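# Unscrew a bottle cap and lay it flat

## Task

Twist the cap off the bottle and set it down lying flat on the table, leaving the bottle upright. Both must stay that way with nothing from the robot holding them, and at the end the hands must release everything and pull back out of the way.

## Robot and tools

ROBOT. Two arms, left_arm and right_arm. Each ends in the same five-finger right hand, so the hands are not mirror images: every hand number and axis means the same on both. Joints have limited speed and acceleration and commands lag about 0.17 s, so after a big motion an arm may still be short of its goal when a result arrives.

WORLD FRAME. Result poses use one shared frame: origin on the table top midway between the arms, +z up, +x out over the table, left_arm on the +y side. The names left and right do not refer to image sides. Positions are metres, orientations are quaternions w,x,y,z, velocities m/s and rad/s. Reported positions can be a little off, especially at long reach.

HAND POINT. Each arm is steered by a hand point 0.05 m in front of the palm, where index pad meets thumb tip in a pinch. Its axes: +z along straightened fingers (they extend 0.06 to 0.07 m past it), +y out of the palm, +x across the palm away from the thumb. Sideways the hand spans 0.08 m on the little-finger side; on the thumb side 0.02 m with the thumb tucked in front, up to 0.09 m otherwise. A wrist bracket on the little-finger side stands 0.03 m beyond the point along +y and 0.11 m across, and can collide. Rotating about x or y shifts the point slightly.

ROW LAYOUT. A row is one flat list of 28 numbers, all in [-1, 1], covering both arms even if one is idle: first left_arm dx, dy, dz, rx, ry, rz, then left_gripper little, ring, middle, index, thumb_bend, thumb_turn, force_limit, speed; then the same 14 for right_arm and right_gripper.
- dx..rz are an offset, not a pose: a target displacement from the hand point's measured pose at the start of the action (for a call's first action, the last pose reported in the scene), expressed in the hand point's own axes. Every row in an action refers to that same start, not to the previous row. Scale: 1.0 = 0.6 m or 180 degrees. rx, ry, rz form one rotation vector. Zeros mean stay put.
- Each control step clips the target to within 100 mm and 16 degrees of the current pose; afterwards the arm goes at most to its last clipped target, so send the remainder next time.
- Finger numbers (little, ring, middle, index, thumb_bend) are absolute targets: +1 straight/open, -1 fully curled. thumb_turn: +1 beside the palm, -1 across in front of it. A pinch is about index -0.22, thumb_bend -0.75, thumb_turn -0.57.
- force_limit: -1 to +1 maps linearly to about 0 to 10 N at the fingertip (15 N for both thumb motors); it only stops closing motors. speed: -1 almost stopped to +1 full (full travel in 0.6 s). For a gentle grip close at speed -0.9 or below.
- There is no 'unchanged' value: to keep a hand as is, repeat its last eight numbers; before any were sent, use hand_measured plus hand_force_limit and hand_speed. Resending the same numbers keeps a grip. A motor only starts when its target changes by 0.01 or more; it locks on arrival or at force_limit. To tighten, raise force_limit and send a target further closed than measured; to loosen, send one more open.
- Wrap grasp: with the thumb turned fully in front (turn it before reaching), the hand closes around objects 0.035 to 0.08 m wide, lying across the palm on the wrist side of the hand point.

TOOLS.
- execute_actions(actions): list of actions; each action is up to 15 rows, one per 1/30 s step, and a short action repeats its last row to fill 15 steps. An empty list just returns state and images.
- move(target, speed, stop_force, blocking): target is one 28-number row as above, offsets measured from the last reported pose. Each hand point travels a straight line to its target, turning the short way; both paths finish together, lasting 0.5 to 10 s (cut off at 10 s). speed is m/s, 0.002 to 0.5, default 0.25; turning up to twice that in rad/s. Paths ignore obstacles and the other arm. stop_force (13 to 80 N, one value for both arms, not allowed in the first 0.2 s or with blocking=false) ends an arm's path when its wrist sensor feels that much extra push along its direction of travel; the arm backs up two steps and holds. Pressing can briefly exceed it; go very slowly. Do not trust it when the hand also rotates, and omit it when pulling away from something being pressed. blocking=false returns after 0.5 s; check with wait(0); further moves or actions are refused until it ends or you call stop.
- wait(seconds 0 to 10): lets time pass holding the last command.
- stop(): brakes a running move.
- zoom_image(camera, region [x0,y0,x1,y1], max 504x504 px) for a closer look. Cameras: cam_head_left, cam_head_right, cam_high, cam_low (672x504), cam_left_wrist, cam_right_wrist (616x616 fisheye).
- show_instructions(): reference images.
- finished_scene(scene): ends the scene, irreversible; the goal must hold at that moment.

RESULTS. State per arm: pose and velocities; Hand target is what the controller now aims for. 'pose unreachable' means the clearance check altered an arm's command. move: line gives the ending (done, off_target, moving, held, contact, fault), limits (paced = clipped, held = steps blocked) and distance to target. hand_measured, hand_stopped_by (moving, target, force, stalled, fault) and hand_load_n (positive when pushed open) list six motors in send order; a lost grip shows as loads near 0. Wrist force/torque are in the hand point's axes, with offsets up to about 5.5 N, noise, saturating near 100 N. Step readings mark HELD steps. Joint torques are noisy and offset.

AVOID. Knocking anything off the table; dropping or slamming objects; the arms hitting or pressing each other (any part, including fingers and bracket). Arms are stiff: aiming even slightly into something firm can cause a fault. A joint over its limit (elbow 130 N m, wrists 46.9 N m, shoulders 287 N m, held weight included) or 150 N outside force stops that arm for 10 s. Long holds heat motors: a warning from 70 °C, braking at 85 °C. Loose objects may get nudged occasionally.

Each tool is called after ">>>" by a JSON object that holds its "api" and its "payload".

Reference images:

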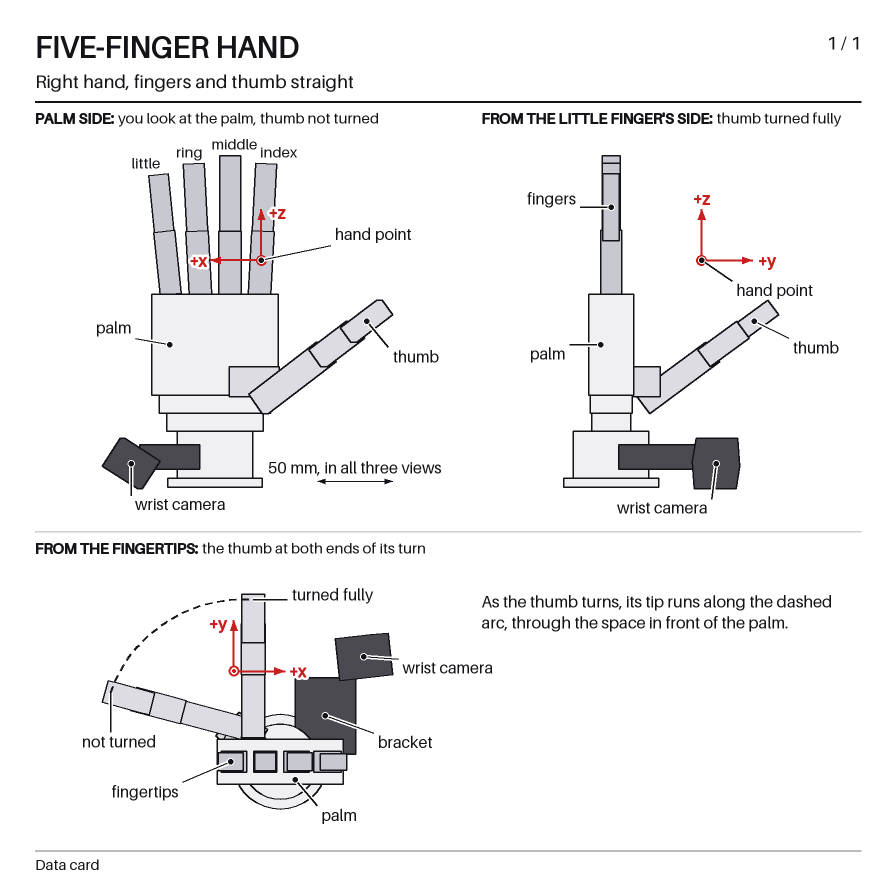

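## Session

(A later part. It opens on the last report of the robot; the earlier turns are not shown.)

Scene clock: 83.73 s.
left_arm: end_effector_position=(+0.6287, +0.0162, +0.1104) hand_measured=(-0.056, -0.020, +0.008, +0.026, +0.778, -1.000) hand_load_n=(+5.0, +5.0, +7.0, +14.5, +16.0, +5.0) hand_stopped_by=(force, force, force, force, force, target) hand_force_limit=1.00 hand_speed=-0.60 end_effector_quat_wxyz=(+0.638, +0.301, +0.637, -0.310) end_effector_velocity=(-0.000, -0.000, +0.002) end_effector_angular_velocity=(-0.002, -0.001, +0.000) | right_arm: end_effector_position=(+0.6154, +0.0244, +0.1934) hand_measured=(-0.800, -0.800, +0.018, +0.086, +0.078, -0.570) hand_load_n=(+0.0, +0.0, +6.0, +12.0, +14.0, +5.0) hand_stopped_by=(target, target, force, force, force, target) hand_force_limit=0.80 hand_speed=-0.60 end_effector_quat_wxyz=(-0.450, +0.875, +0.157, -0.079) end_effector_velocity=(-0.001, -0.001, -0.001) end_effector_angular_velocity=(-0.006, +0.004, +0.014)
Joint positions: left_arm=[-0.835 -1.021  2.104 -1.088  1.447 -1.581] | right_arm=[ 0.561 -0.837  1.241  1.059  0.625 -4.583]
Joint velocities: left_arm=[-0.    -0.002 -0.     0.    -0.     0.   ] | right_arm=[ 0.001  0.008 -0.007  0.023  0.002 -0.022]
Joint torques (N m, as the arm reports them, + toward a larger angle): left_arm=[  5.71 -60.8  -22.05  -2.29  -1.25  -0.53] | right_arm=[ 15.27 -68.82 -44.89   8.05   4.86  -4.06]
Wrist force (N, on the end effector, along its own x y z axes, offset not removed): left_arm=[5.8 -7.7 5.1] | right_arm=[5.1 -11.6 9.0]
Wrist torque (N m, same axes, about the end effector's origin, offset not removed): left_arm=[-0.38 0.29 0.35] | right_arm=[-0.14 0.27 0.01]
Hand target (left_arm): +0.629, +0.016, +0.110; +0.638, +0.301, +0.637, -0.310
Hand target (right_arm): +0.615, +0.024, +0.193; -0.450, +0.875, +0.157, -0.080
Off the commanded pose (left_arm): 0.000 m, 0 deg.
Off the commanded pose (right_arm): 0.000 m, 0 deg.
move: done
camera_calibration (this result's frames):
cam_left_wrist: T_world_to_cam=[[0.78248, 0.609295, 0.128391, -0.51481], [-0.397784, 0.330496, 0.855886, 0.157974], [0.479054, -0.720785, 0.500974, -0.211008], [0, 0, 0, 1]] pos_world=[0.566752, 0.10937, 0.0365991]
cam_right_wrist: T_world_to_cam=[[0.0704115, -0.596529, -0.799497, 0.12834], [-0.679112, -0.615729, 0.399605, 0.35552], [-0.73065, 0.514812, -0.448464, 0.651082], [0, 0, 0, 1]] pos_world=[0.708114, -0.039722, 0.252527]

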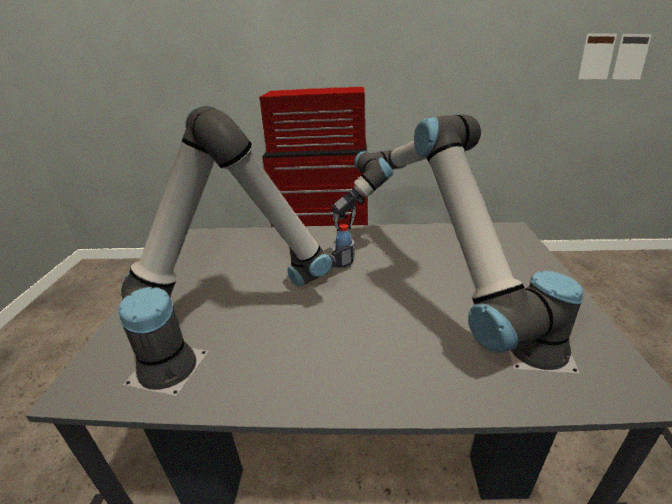

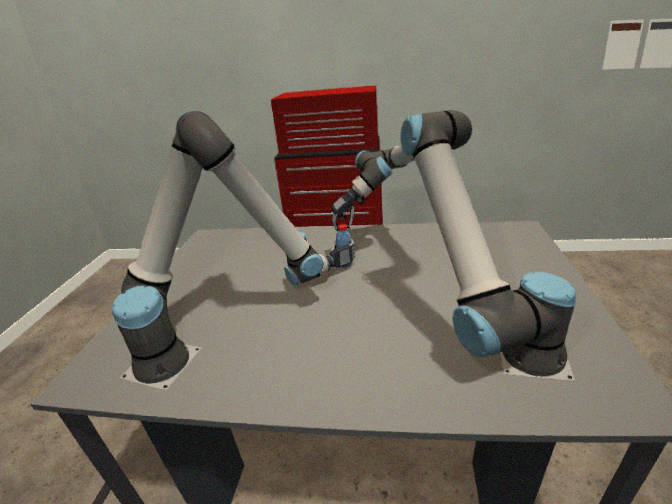

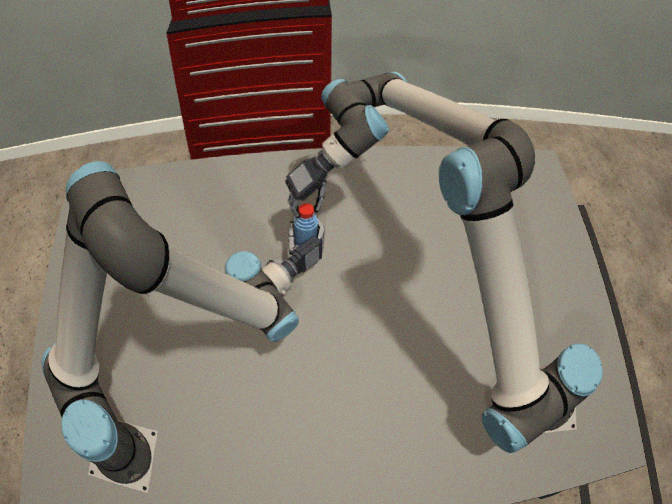

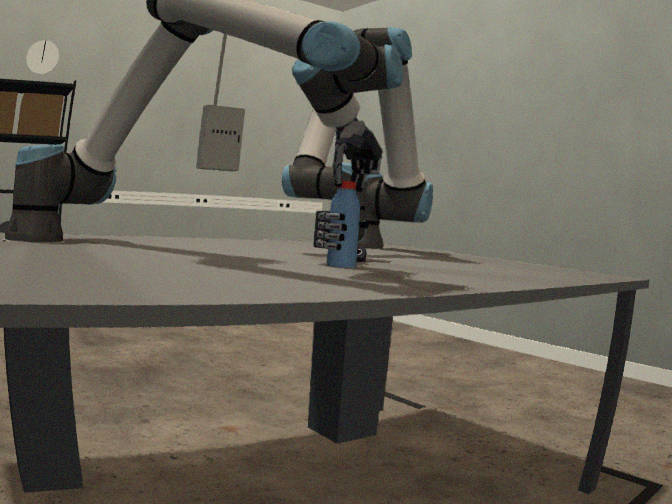

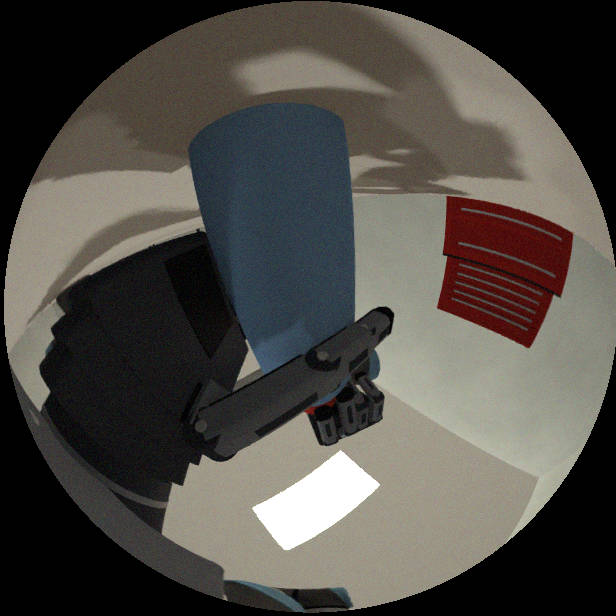

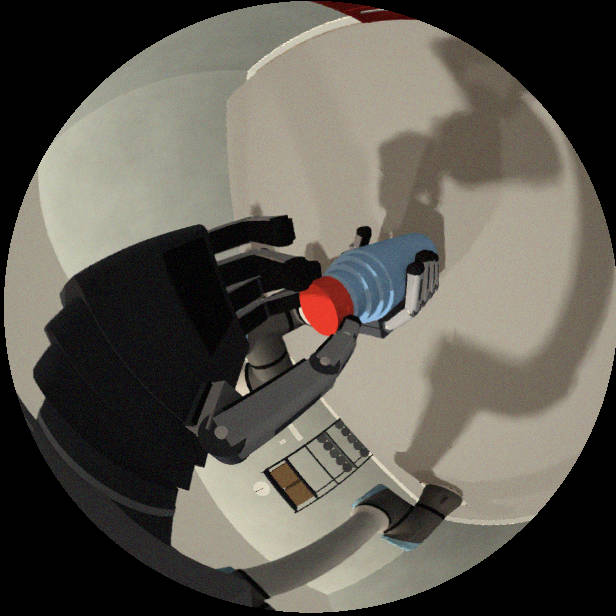

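>>> {"api": "execute_actions", "payload": {"actions": [[[0,0,0,0,0,0,-1,-1,-1,-1,-1,-1,1,-0.6,0,0,0,0,0,0,-0.8,-0.8,0.4,0.4,0.3,-0.57,0.8,0.2]]]}}

>>> {"api": "move", "payload": {"target": [0,0,0,0,0,0,-1,-1,-1,-1,-1,-1,1,-0.6,0,0,0,0,0.496,0.357,-0.8,-0.8,0.4,0.4,0.3,-0.57,0.8,0.2], "speed": 0.45}}

>>> {"api": "execute_actions", "payload": {"actions": [[[0,0,0,0,0,0,-1,-1,-1,-1,-1,-1,1,-0.6,0,0,0,0,0,0,-0.8,-0.8,-0.6,-0.6,-1,-0.57,0.8,-0.6]],[[0,0,0,0,0,0,-1,-1,-1,-1,-1,-1,1,-0.6,0,0,0,0,0,0,-0.8,-0.8,-0.6,-0.6,-1,-0.57,0.8,-0.6]]]}}

>>> {"api": "move", "payload": {"target": [0,0,0,0,0,0,-1,-1,-1,-1,-1,-1,1,-0.6,0,-0.0027,-0.002,0,-0.496,-0.357,-0.8,-0.8,-0.6,-0.6,-1,-0.57,0.8,-0.6], "speed": 0.3}}

>>> {"api": "zoom_image", "payload": {"camera": "cam_low", "region": [280,140,420,245]}}

Scene clock: 85.07 s.
left_arm: end_effector_position=(+0.6287, +0.0162, +0.1104) hand_measured=(-0.056, -0.020, +0.008, +0.026, +0.778, -1.000) hand_load_n=(+5.5, +4.5, +5.0, +12.0, +18.5, +3.0) hand_stopped_by=(force, force, force, force, force, target) hand_force_limit=1.00 hand_speed=-0.60 end_effector_quat_wxyz=(+0.638, +0.301, +0.637, -0.310) end_effector_velocity=(-0.000, +0.000, -0.000) end_effector_angular_velocity=(+0.000, +0.000, -0.000) | right_arm: end_effector_position=(+0.6154, +0.0244, +0.1934) hand_measured=(-0.800, -0.800, +0.400, +0.400, +0.300, -0.570) hand_load_n=(+0.0, +0.0, +0.0, +0.0, +0.0, +0.0) hand_stopped_by=(target, target, target, target, target, target) hand_force_limit=0.80 hand_speed=0.20 end_effector_quat_wxyz=(-0.450, +0.876, +0.157, -0.079) end_effector_velocity=(-0.001, +0.000, +0.001) end_effector_angular_velocity=(+0.001, +0.002, +0.000)
Joint positions: left_arm=[-0.835 -1.021  2.104 -1.088  1.447 -1.581] | right_arm=[ 0.562 -0.837  1.241  1.059  0.626 -4.583]
Joint velocities: left_arm=[-0.    -0.     0.001 -0.     0.     0.   ] | right_arm=[ 0.    -0.001  0.001  0.    -0.002  0.001]
Joint torques (N m, as the arm reports them, + toward a larger angle): left_arm=[  5.04 -60.93 -23.38  -3.06  -1.16  -0.73] | right_arm=[ -11.13 -103.23  -23.06    0.46   -4.7     3.68]
Wrist force (N, on the end effector, along its own x y z axes, offset not removed): left_arm=[-0.9 -1.7 -3.0] | right_arm=[3.5 1.6 5.2]
Wrist torque (N m, same axes, about the end effector's origin, offset not removed): left_arm=[-0.29 0.26 -0.12] | right_arm=[-0.19 -0.79 0.23]
Hand target (left_arm): +0.629, +0.016, +0.110; +0.638, +0.301, +0.637, -0.310
Hand target (right_arm): +0.615, +0.024, +0.193; -0.450, +0.875, +0.157, -0.079
Off the commanded pose (left_arm): 0.000 m, 0 deg.
Off the commanded pose (right_arm): 0.000 m, 0 deg.
Step readings (end_effector_position):
0: left_arm (+0.6287, +0.0162, +0.1104) | right_arm (+0.6154, +0.0244, +0.1934)
1: left_arm (+0.6287, +0.0162, +0.1104) | right_arm (+0.6154, +0.0244, +0.1934)
2: left_arm (+0.6287, +0.0162, +0.1104) | right_arm (+0.6154, +0.0244, +0.1934)
4: left_arm (+0.6287, +0.0162, +0.1104) | right_arm (+0.6155, +0.0244, +0.1934)
8: left_arm (+0.6287, +0.0162, +0.1104) | right_arm (+0.6155, +0.0244, +0.1934)
15: end_effector_position above
camera_calibration (this result's frames):
cam_left_wrist: T_world_to_cam=[[0.78248, 0.609295, 0.128391, -0.51481], [-0.397784, 0.330496, 0.855886, 0.157974], [0.479054, -0.720785, 0.500974, -0.211008], [0, 0, 0, 1]] pos_world=[0.566752, 0.10937, 0.0365992]
cam_right_wrist: T_world_to_cam=[[0.0705599, -0.596699, -0.799357, 0.1282], [-0.67908, -0.61572, 0.399675, 0.3555], [-0.730666, 0.514626, -0.448651, 0.651087], [0, 0, 0, 1]] pos_world=[0.708094, -0.0396815, 0.252504]

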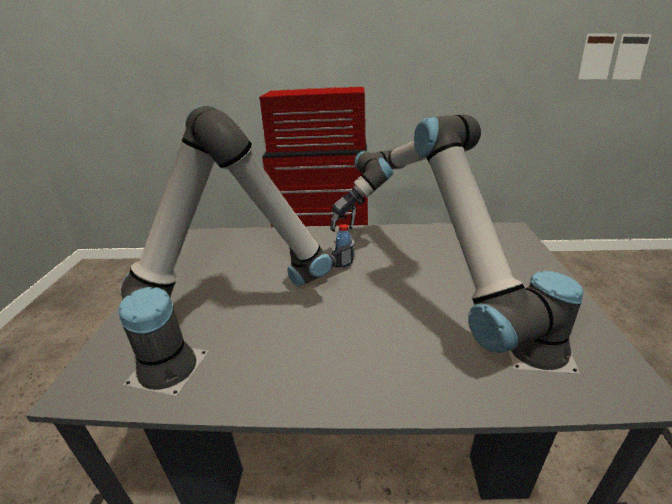

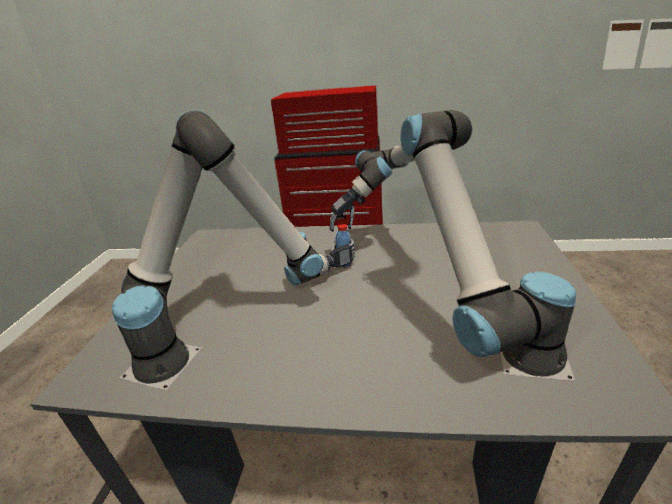

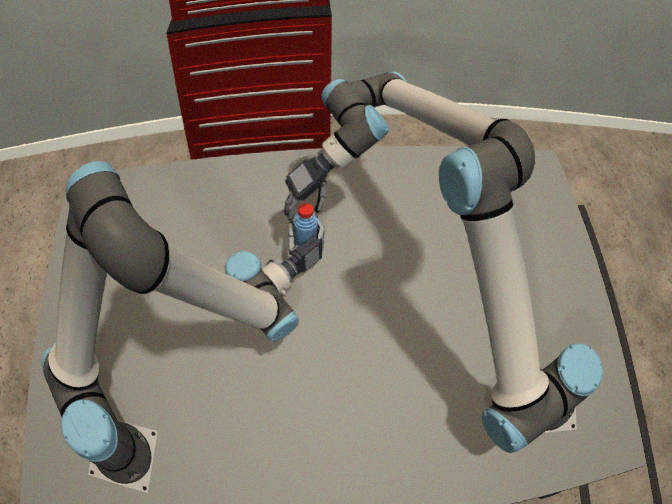

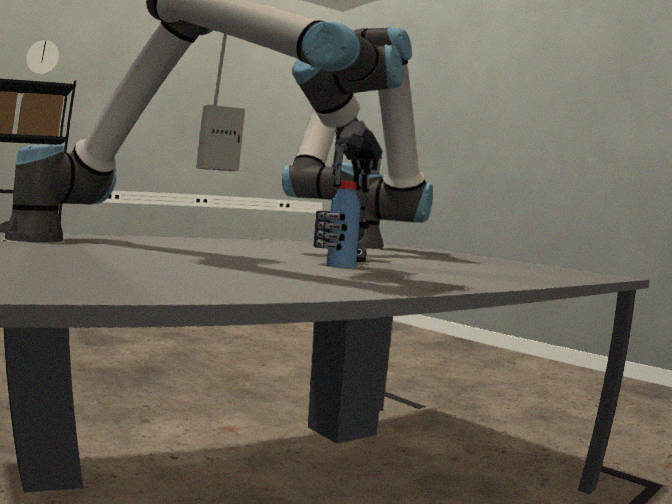

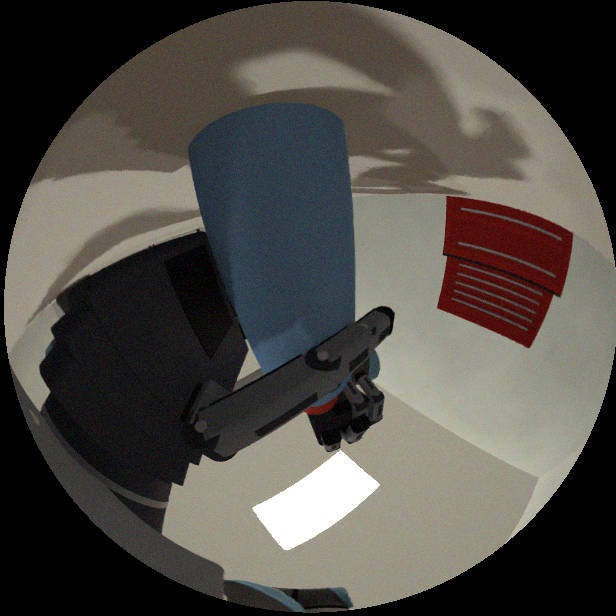

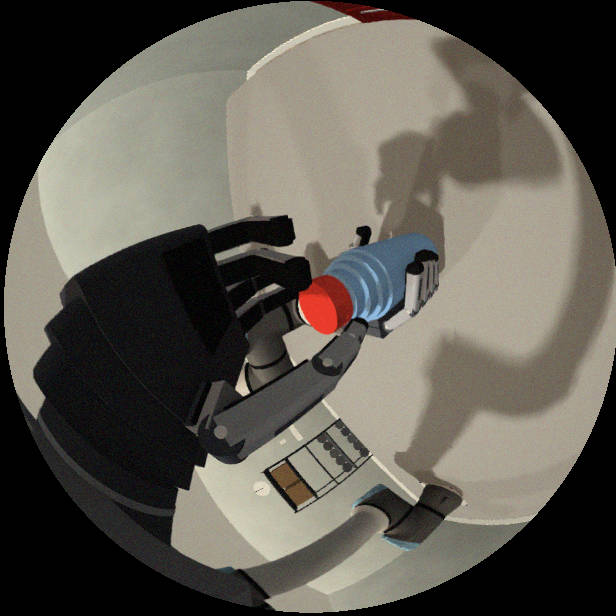

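Scene clock: 87.93 s.
left_arm: end_effector_position=(+0.6287, +0.0162, +0.1104) hand_measured=(-0.056, -0.020, +0.008, +0.026, +0.778, -1.000) hand_load_n=(+5.5, +4.5, +5.0, +12.0, +18.5, +3.0) hand_stopped_by=(force, force, force, force, force, target) hand_force_limit=1.00 hand_speed=-0.60 end_effector_quat_wxyz=(+0.638, +0.301, +0.637, -0.310) end_effector_velocity=(+0.000, +0.000, -0.000) end_effector_angular_velocity=(+0.000, +0.000, -0.000) | right_arm: end_effector_position=(+0.6154, +0.0246, +0.1933) hand_measured=(-0.800, -0.800, +0.400, +0.400, +0.300, -0.570) hand_load_n=(+0.0, +0.0, +0.0, +0.0, +0.0, +0.0) hand_stopped_by=(target, target, target, target, target, target) hand_force_limit=0.80 hand_speed=0.20 end_effector_quat_wxyz=(-0.325, +0.630, -0.627, +0.321) end_effector_velocity=(-0.000, -0.001, -0.003) end_effector_angular_velocity=(-0.005, +0.008, -0.016)
Joint positions: left_arm=[-0.835 -1.021  2.104 -1.088  1.447 -1.581] | right_arm=[ 0.901 -1.085  1.518  0.346  2.165 -2.632]
Joint velocities: left_arm=[0. 0. 0. 0. 0. 0.] | right_arm=[ 0.003  0.009 -0.008  0.018  0.012  0.017]
Joint torques (N m, as the arm reports them, + toward a larger angle): left_arm=[  6.47 -60.98 -22.8   -3.17  -1.07  -0.51] | right_arm=[ 21.65 -60.56 -52.82   5.56   4.47   3.2 ]
Wrist force (N, on the end effector, along its own x y z axes, offset not removed): left_arm=[-0.1 -0.3 -3.8] | right_arm=[-6.3 -5.3 1.6]
Wrist torque (N m, same axes, about the end effector's origin, offset not removed): left_arm=[-0.03 0.23 0.01] | right_arm=[-1.09 0.88 -0.56]
Hand target (left_arm): +0.629, +0.016, +0.110; +0.638, +0.301, +0.637, -0.310
Hand target (right_arm): +0.615, +0.025, +0.193; -0.325, +0.630, -0.628, +0.321
Off the commanded pose (left_arm): 0.000 m, 0 deg.
Off the commanded pose (right_arm): 0.000 m, 0 deg.
move: done
camera_calibration (this result's frames):
cam_left_wrist: T_world_to_cam=[[0.78248, 0.609295, 0.128391, -0.51481], [-0.397784, 0.330496, 0.855886, 0.157974], [0.479054, -0.720785, 0.500974, -0.211008], [0, 0, 0, 1]] pos_world=[0.566752, 0.10937, 0.0365991]
cam_right_wrist: T_world_to_cam=[[-0.584895, 0.1413, -0.798707, 0.513316], [-0.348145, 0.845654, 0.404553, 0.115116], [0.732593, 0.514687, -0.445426, -0.250146], [0, 0, 0, 1]] pos_world=[0.523568, -0.0411326, 0.251997]

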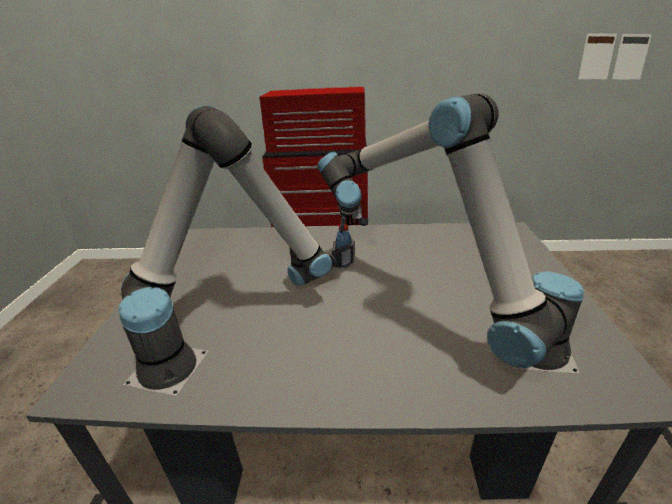

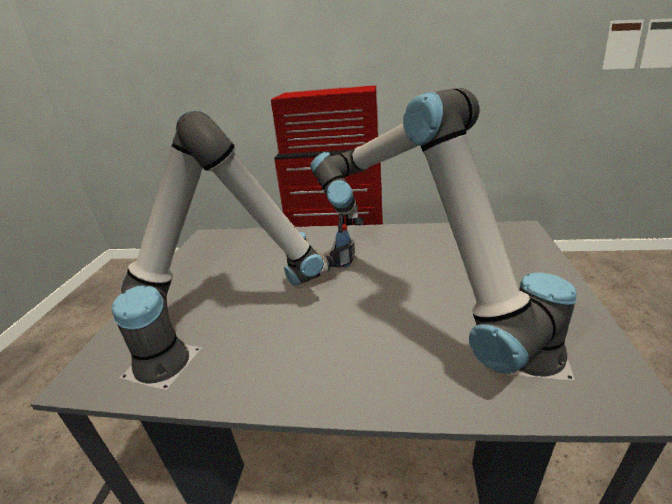

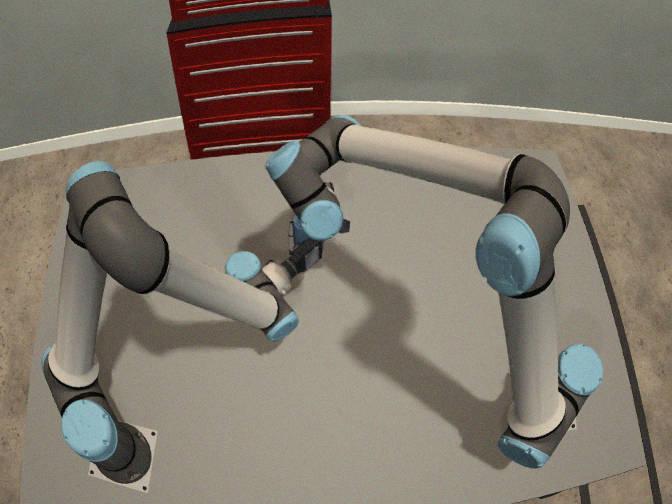

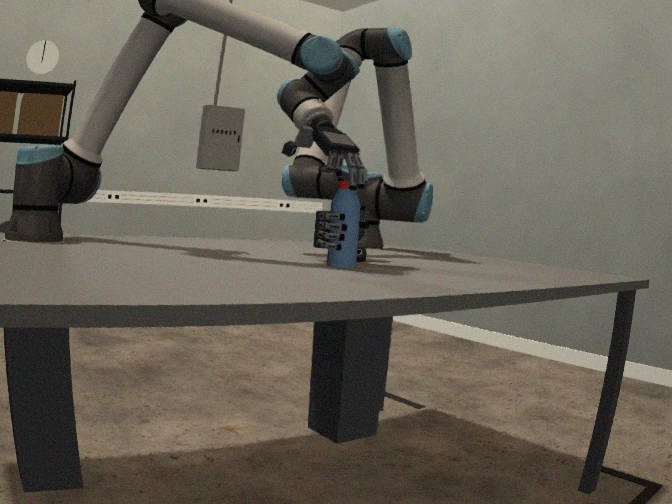

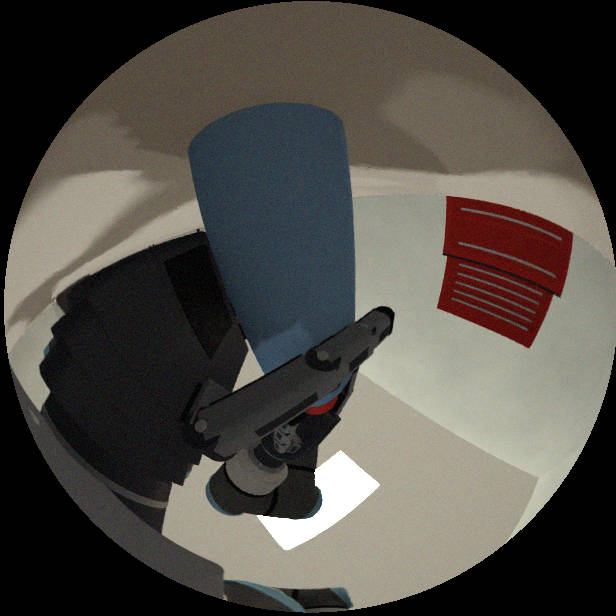

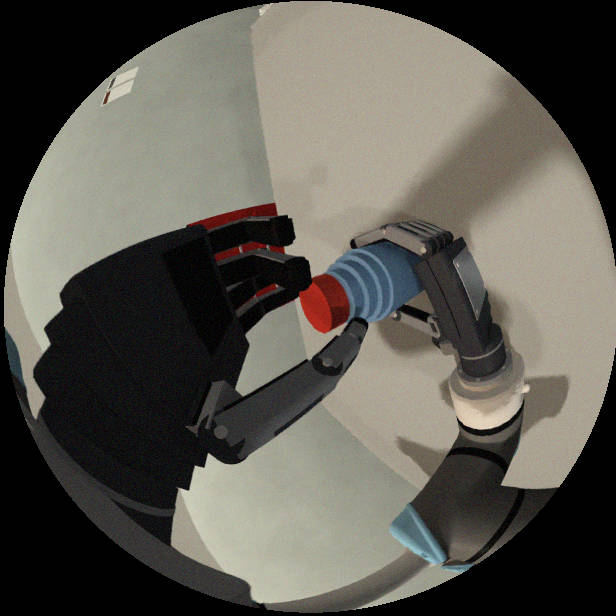

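Scene clock: 88.93 s.
left_arm: end_effector_position=(+0.6287, +0.0162, +0.1104) hand_measured=(-0.056, -0.020, +0.008, +0.026, +0.778, -1.000) hand_load_n=(+8.0, +4.5, +3.0, +8.0, +18.0, +2.0) hand_stopped_by=(force, force, force, force, force, target) hand_force_limit=1.00 hand_speed=-0.60 end_effector_quat_wxyz=(+0.638, +0.301, +0.637, -0.310) end_effector_velocity=(+0.000, +0.000, -0.000) end_effector_angular_velocity=(+0.001, +0.000, -0.000) | right_arm: end_effector_position=(+0.6154, +0.0246, +0.1934) hand_measured=(-0.800, -0.800, +0.018, +0.084, +0.078, -0.570) hand_load_n=(+0.0, +0.0, +11.0, +8.5, +14.5, +1.5) hand_stopped_by=(target, target, force, force, force, target) hand_force_limit=0.80 hand_speed=-0.60 end_effector_quat_wxyz=(-0.325, +0.630, -0.627, +0.321) end_effector_velocity=(+0.001, +0.000, +0.001) end_effector_angular_velocity=(+0.001, -0.001, -0.000)
Joint positions: left_arm=[-0.835 -1.021  2.104 -1.088  1.447 -1.581] | right_arm=[ 0.901 -1.085  1.518  0.346  2.166 -2.632]
Joint velocities: left_arm=[ 0.     0.001 -0.     0.     0.     0.   ] | right_arm=[-0.    -0.001 -0.002  0.001  0.    -0.   ]
Joint torques (N m, as the arm reports them, + toward a larger angle): left_arm=[  6.02 -59.48 -22.96  -2.98  -1.27  -0.82] | right_arm=[ -1.35 -88.45 -31.51  -0.76  -2.91  -2.9 ]
Wrist force (N, on the end effector, along its own x y z axes, offset not removed): left_arm=[-3.4 0.3 -10.3] | right_arm=[0.1 -5.1 4.8]
Wrist torque (N m, same axes, about the end effector's origin, offset not removed): left_arm=[0.18 -0.03 -0.13] | right_arm=[-1.00 0.55 -0.46]
Hand target (left_arm): +0.629, +0.016, +0.110; +0.638, +0.301, +0.637, -0.310
Hand target (right_arm): +0.615, +0.025, +0.193; -0.326, +0.630, -0.627, +0.321
Off the commanded pose (left_arm): 0.000 m, 0 deg.
Off the commanded pose (right_arm): 0.000 m, 0 deg.
Step readings (end_effector_position; steps 1 to 15: 1st action; 16 to 30: 2nd action):
0: left_arm (+0.6287, +0.0162, +0.1104) | right_arm (+0.6154, +0.0246, +0.1933)
1: left_arm (+0.6287, +0.0162, +0.1104) | right_arm (+0.6154, +0.0246, +0.1933)
2: left_arm (+0.6287, +0.0162, +0.1104) | right_arm (+0.6154, +0.0246, +0.1933)
4: left_arm (+0.6287, +0.0162, +0.1104) | right_arm (+0.6154, +0.0246, +0.1933)
8: left_arm (+0.6287, +0.0162, +0.1104) | right_arm (+0.6154, +0.0246, +0.1933)
15: left_arm (+0.6287, +0.0162, +0.1104) | right_arm (+0.6154, +0.0247, +0.1934)
16: left_arm (+0.6287, +0.0162, +0.1104) | right_arm (+0.6154, +0.0246, +0.1934)
17: left_arm (+0.6287, +0.0162, +0.1104) | right_arm (+0.6154, +0.0246, +0.1934)
19: left_arm (+0.6287, +0.0162, +0.1104) | right_arm (+0.6154, +0.0246, +0.1934)
23: left_arm (+0.6287, +0.0162, +0.1104) | right_arm (+0.6154, +0.0246, +0.1934)
30: end_effector_position above
camera_calibration (this result's frames):
cam_left_wrist: T_world_to_cam=[[0.78248, 0.609295, 0.128391, -0.51481], [-0.397784, 0.330496, 0.855886, 0.157974], [0.479054, -0.720785, 0.500974, -0.211008], [0, 0, 0, 1]] pos_world=[0.566752, 0.10937, 0.0365991]
cam_right_wrist: T_world_to_cam=[[-0.584792, 0.141309, -0.798781, 0.513303], [-0.348196, 0.845651, 0.404517, 0.115068], [0.732651, 0.514691, -0.445326, -0.250216], [0, 0, 0, 1]] pos_world=[0.523562, -0.0410576, 0.252042]

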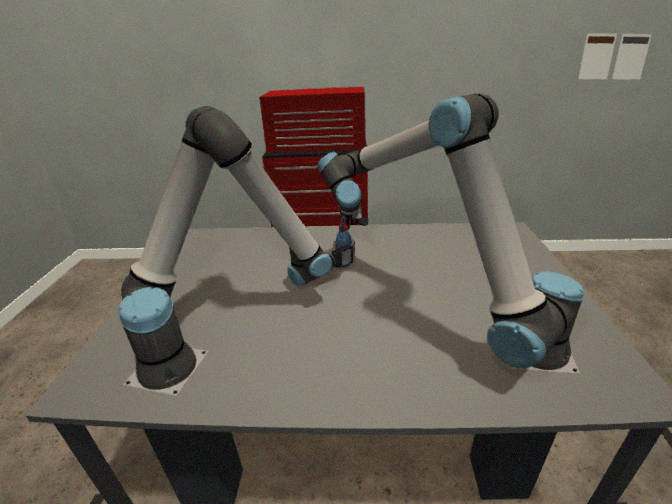

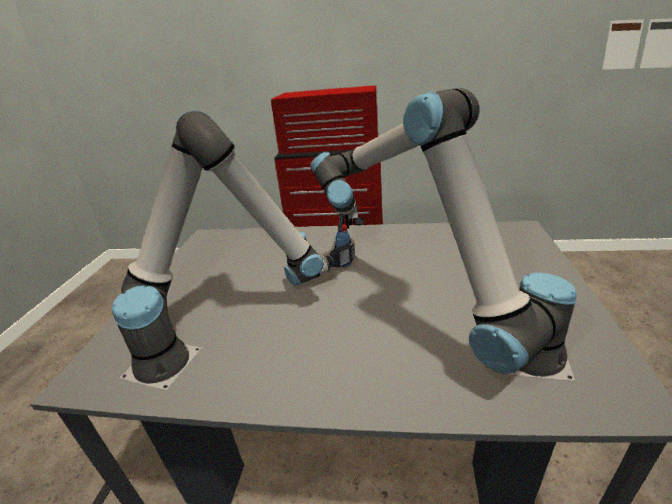

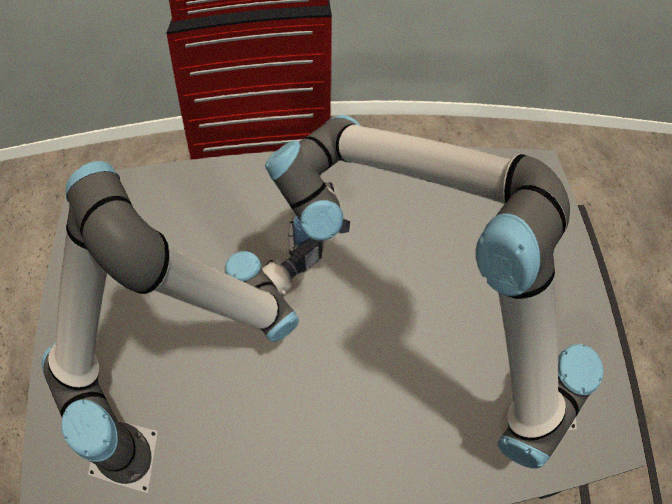

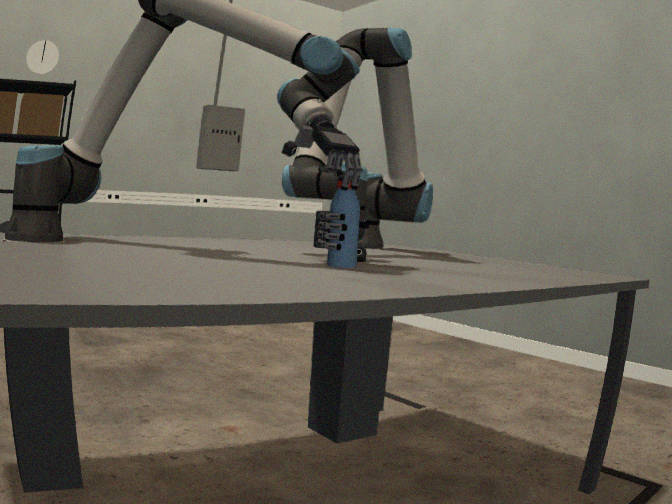

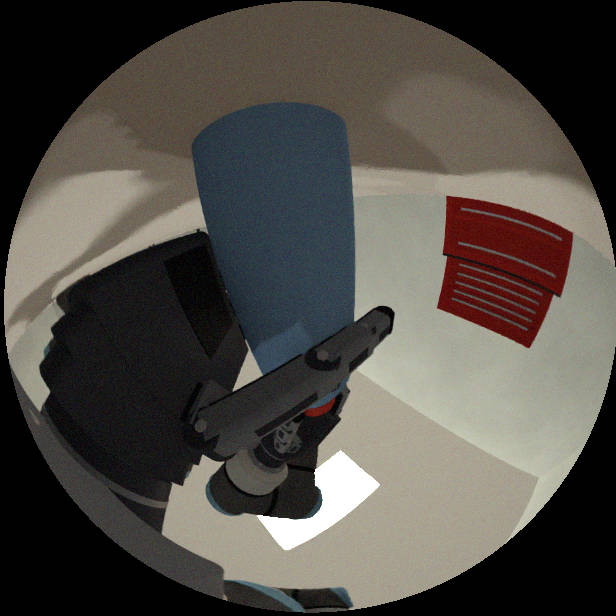

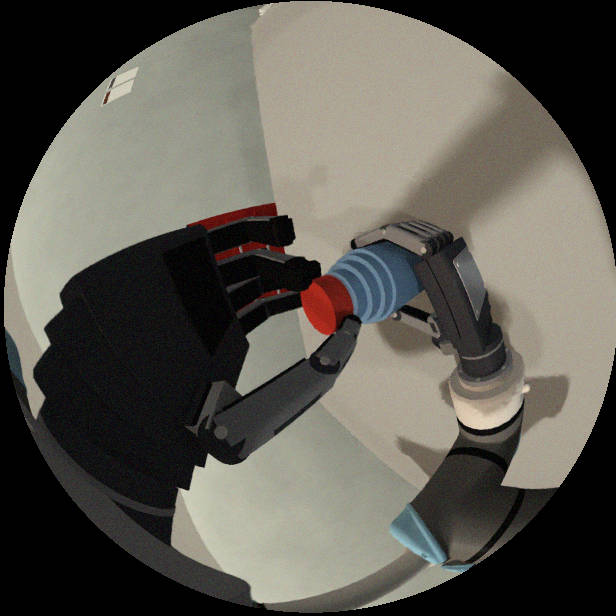

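Scene clock: 92.83 s.
left_arm: end_effector_position=(+0.6287, +0.0162, +0.1104) hand_measured=(-0.056, -0.020, +0.008, +0.026, +0.776, -1.000) hand_load_n=(+3.0, +3.5, +6.0, +14.5, +13.0, +4.0) hand_stopped_by=(force, force, force, force, force, target) hand_force_limit=1.00 hand_speed=-0.60 end_effector_quat_wxyz=(+0.638, +0.301, +0.637, -0.310) end_effector_velocity=(-0.000, +0.000, -0.001) end_effector_angular_velocity=(+0.003, +0.001, -0.000) | right_arm: end_effector_position=(+0.6154, +0.0245, +0.1956) hand_measured=(-0.800, -0.800, +0.018, +0.084, +0.078, -0.570) hand_load_n=(+0.0, +0.0, +8.0, +12.0, +12.5, +5.0) hand_stopped_by=(target, target, force, force, force, target) hand_force_limit=0.80 hand_speed=-0.60 end_effector_quat_wxyz=(-0.450, +0.875, +0.157, -0.079) end_effector_velocity=(-0.000, -0.000, +0.000) end_effector_angular_velocity=(-0.004, +0.001, +0.014)
Joint positions: left_arm=[-0.835 -1.021  2.104 -1.088  1.447 -1.581] | right_arm=[ 0.562 -0.838  1.24   1.061  0.625 -4.583]
Joint velocities: left_arm=[0.    0.001 0.    0.002 0.    0.   ] | right_arm=[ 0.001  0.006 -0.007  0.023  0.002 -0.023]
Joint torques (N m, as the arm reports them, + toward a larger angle): left_arm=[  5.7  -60.45 -22.6   -1.88  -1.19  -0.77] | right_arm=[ 11.96 -66.41 -44.48   8.29   5.93  -4.1 ]
Wrist force (N, on the end effector, along its own x y z axes, offset not removed): left_arm=[7.3 -7.5 5.6] | right_arm=[10.1 -12.5 2.7]
Wrist torque (N m, same axes, about the end effector's origin, offset not removed): left_arm=[-0.15 0.05 0.54] | right_arm=[0.33 -0.30 0.26]
Hand target (left_arm): +0.629, +0.016, +0.110; +0.638, +0.301, +0.637, -0.310
Hand target (right_arm): +0.615, +0.024, +0.196; -0.450, +0.875, +0.158, -0.079
Off the commanded pose (left_arm): 0.000 m, 0 deg.
Off the commanded pose (right_arm): 0.000 m, 0 deg.
move: done
camera_calibration (this result's frames):
cam_left_wrist: T_world_to_cam=[[0.782481, 0.609293, 0.128393, -0.51481], [-0.397774, 0.330481, 0.855896, 0.157971], [0.47906, -0.720794, 0.500956, -0.211005], [0, 0, 0, 1]] pos_world=[0.56675, 0.109373, 0.036596]
cam_right_wrist: T_world_to_cam=[[0.0715073, -0.596007, -0.799789, 0.129504], [-0.679358, -0.616202, 0.398457, 0.35509], [-0.730315, 0.514851, -0.448965, 0.651837], [0, 0, 0, 1]] pos_world=[0.708019, -0.0396064, 0.25474]

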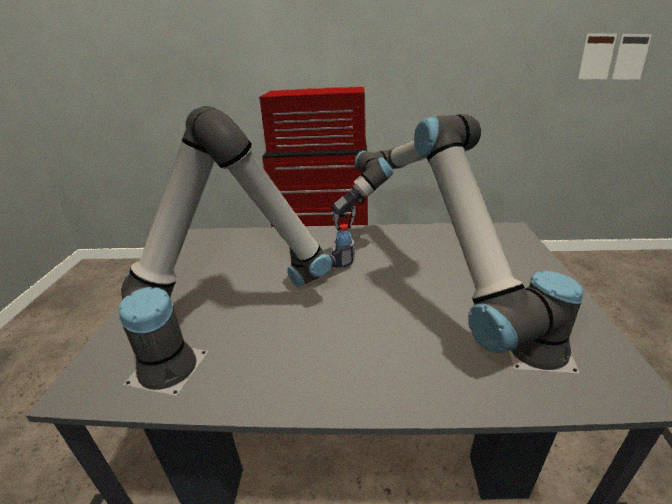

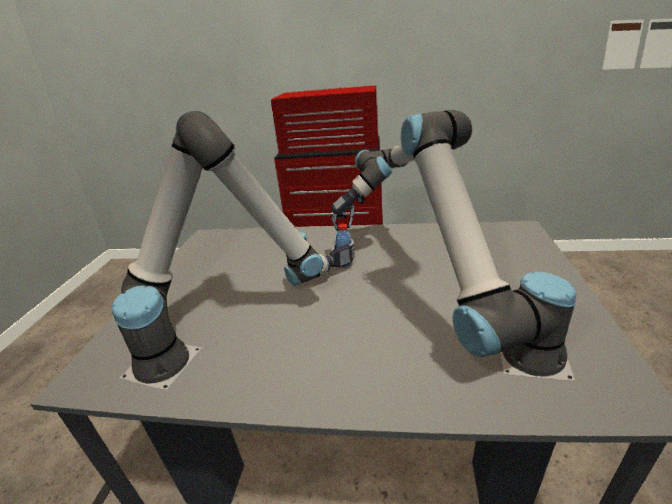

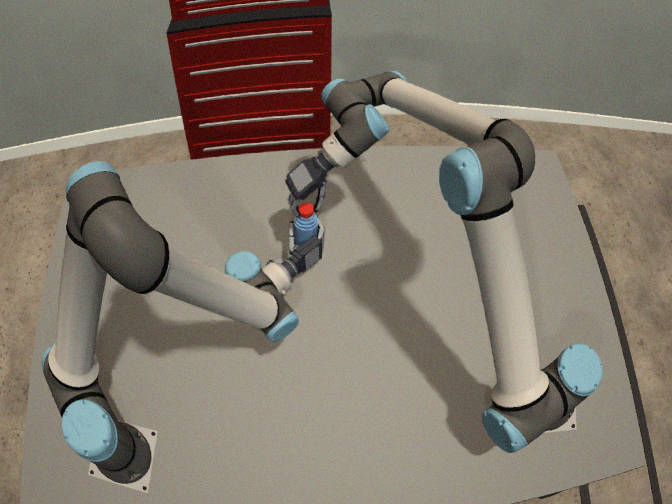

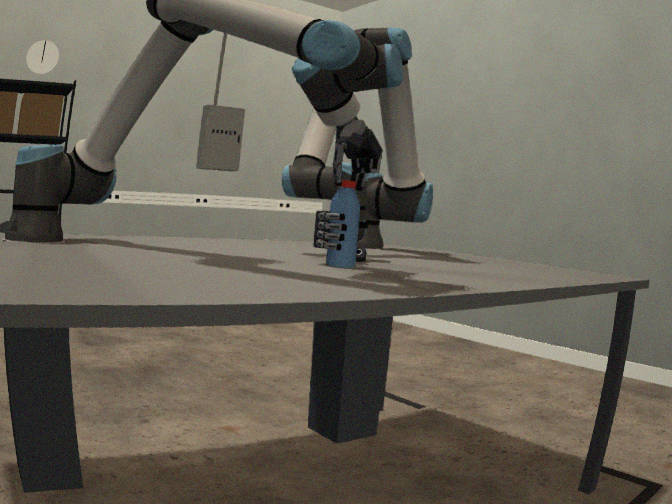

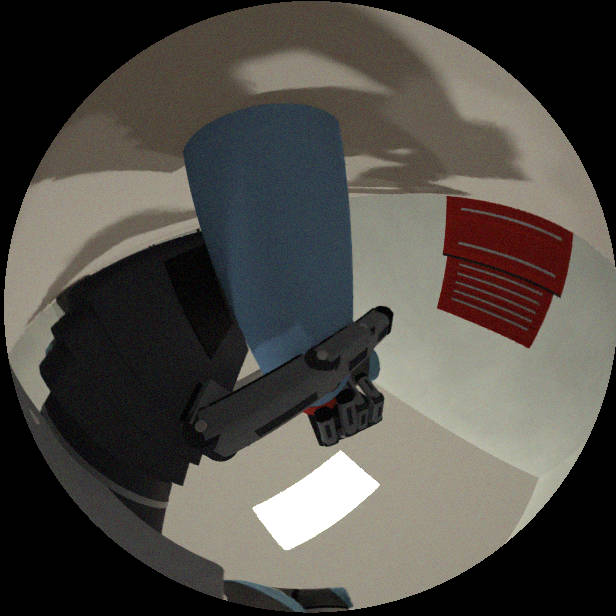

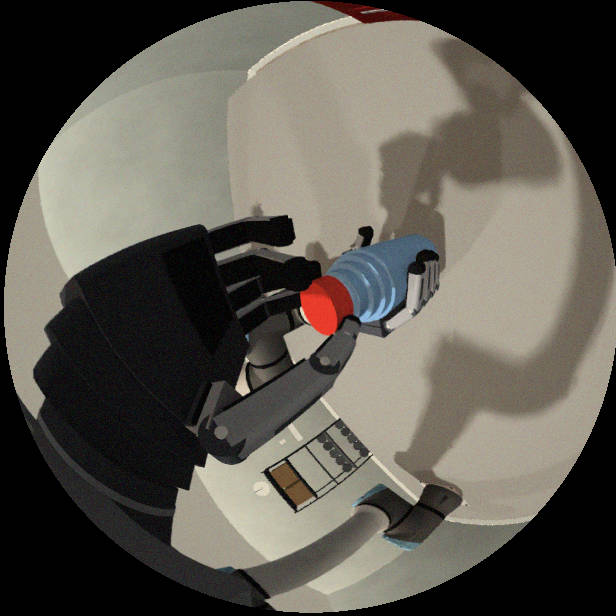

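Region (280, 140, 420, 245) of cam_low's 672x504 image, scaled by 3.600, with more detail than that image has; it fills the top 378 rows of this view, and the rest is white.

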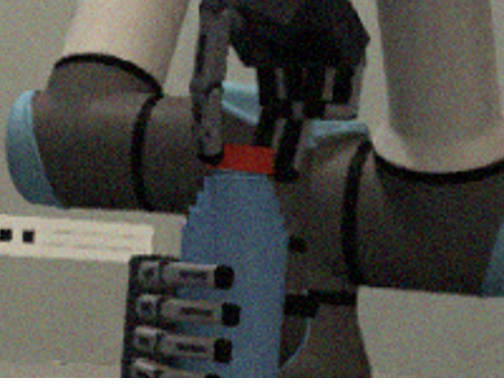

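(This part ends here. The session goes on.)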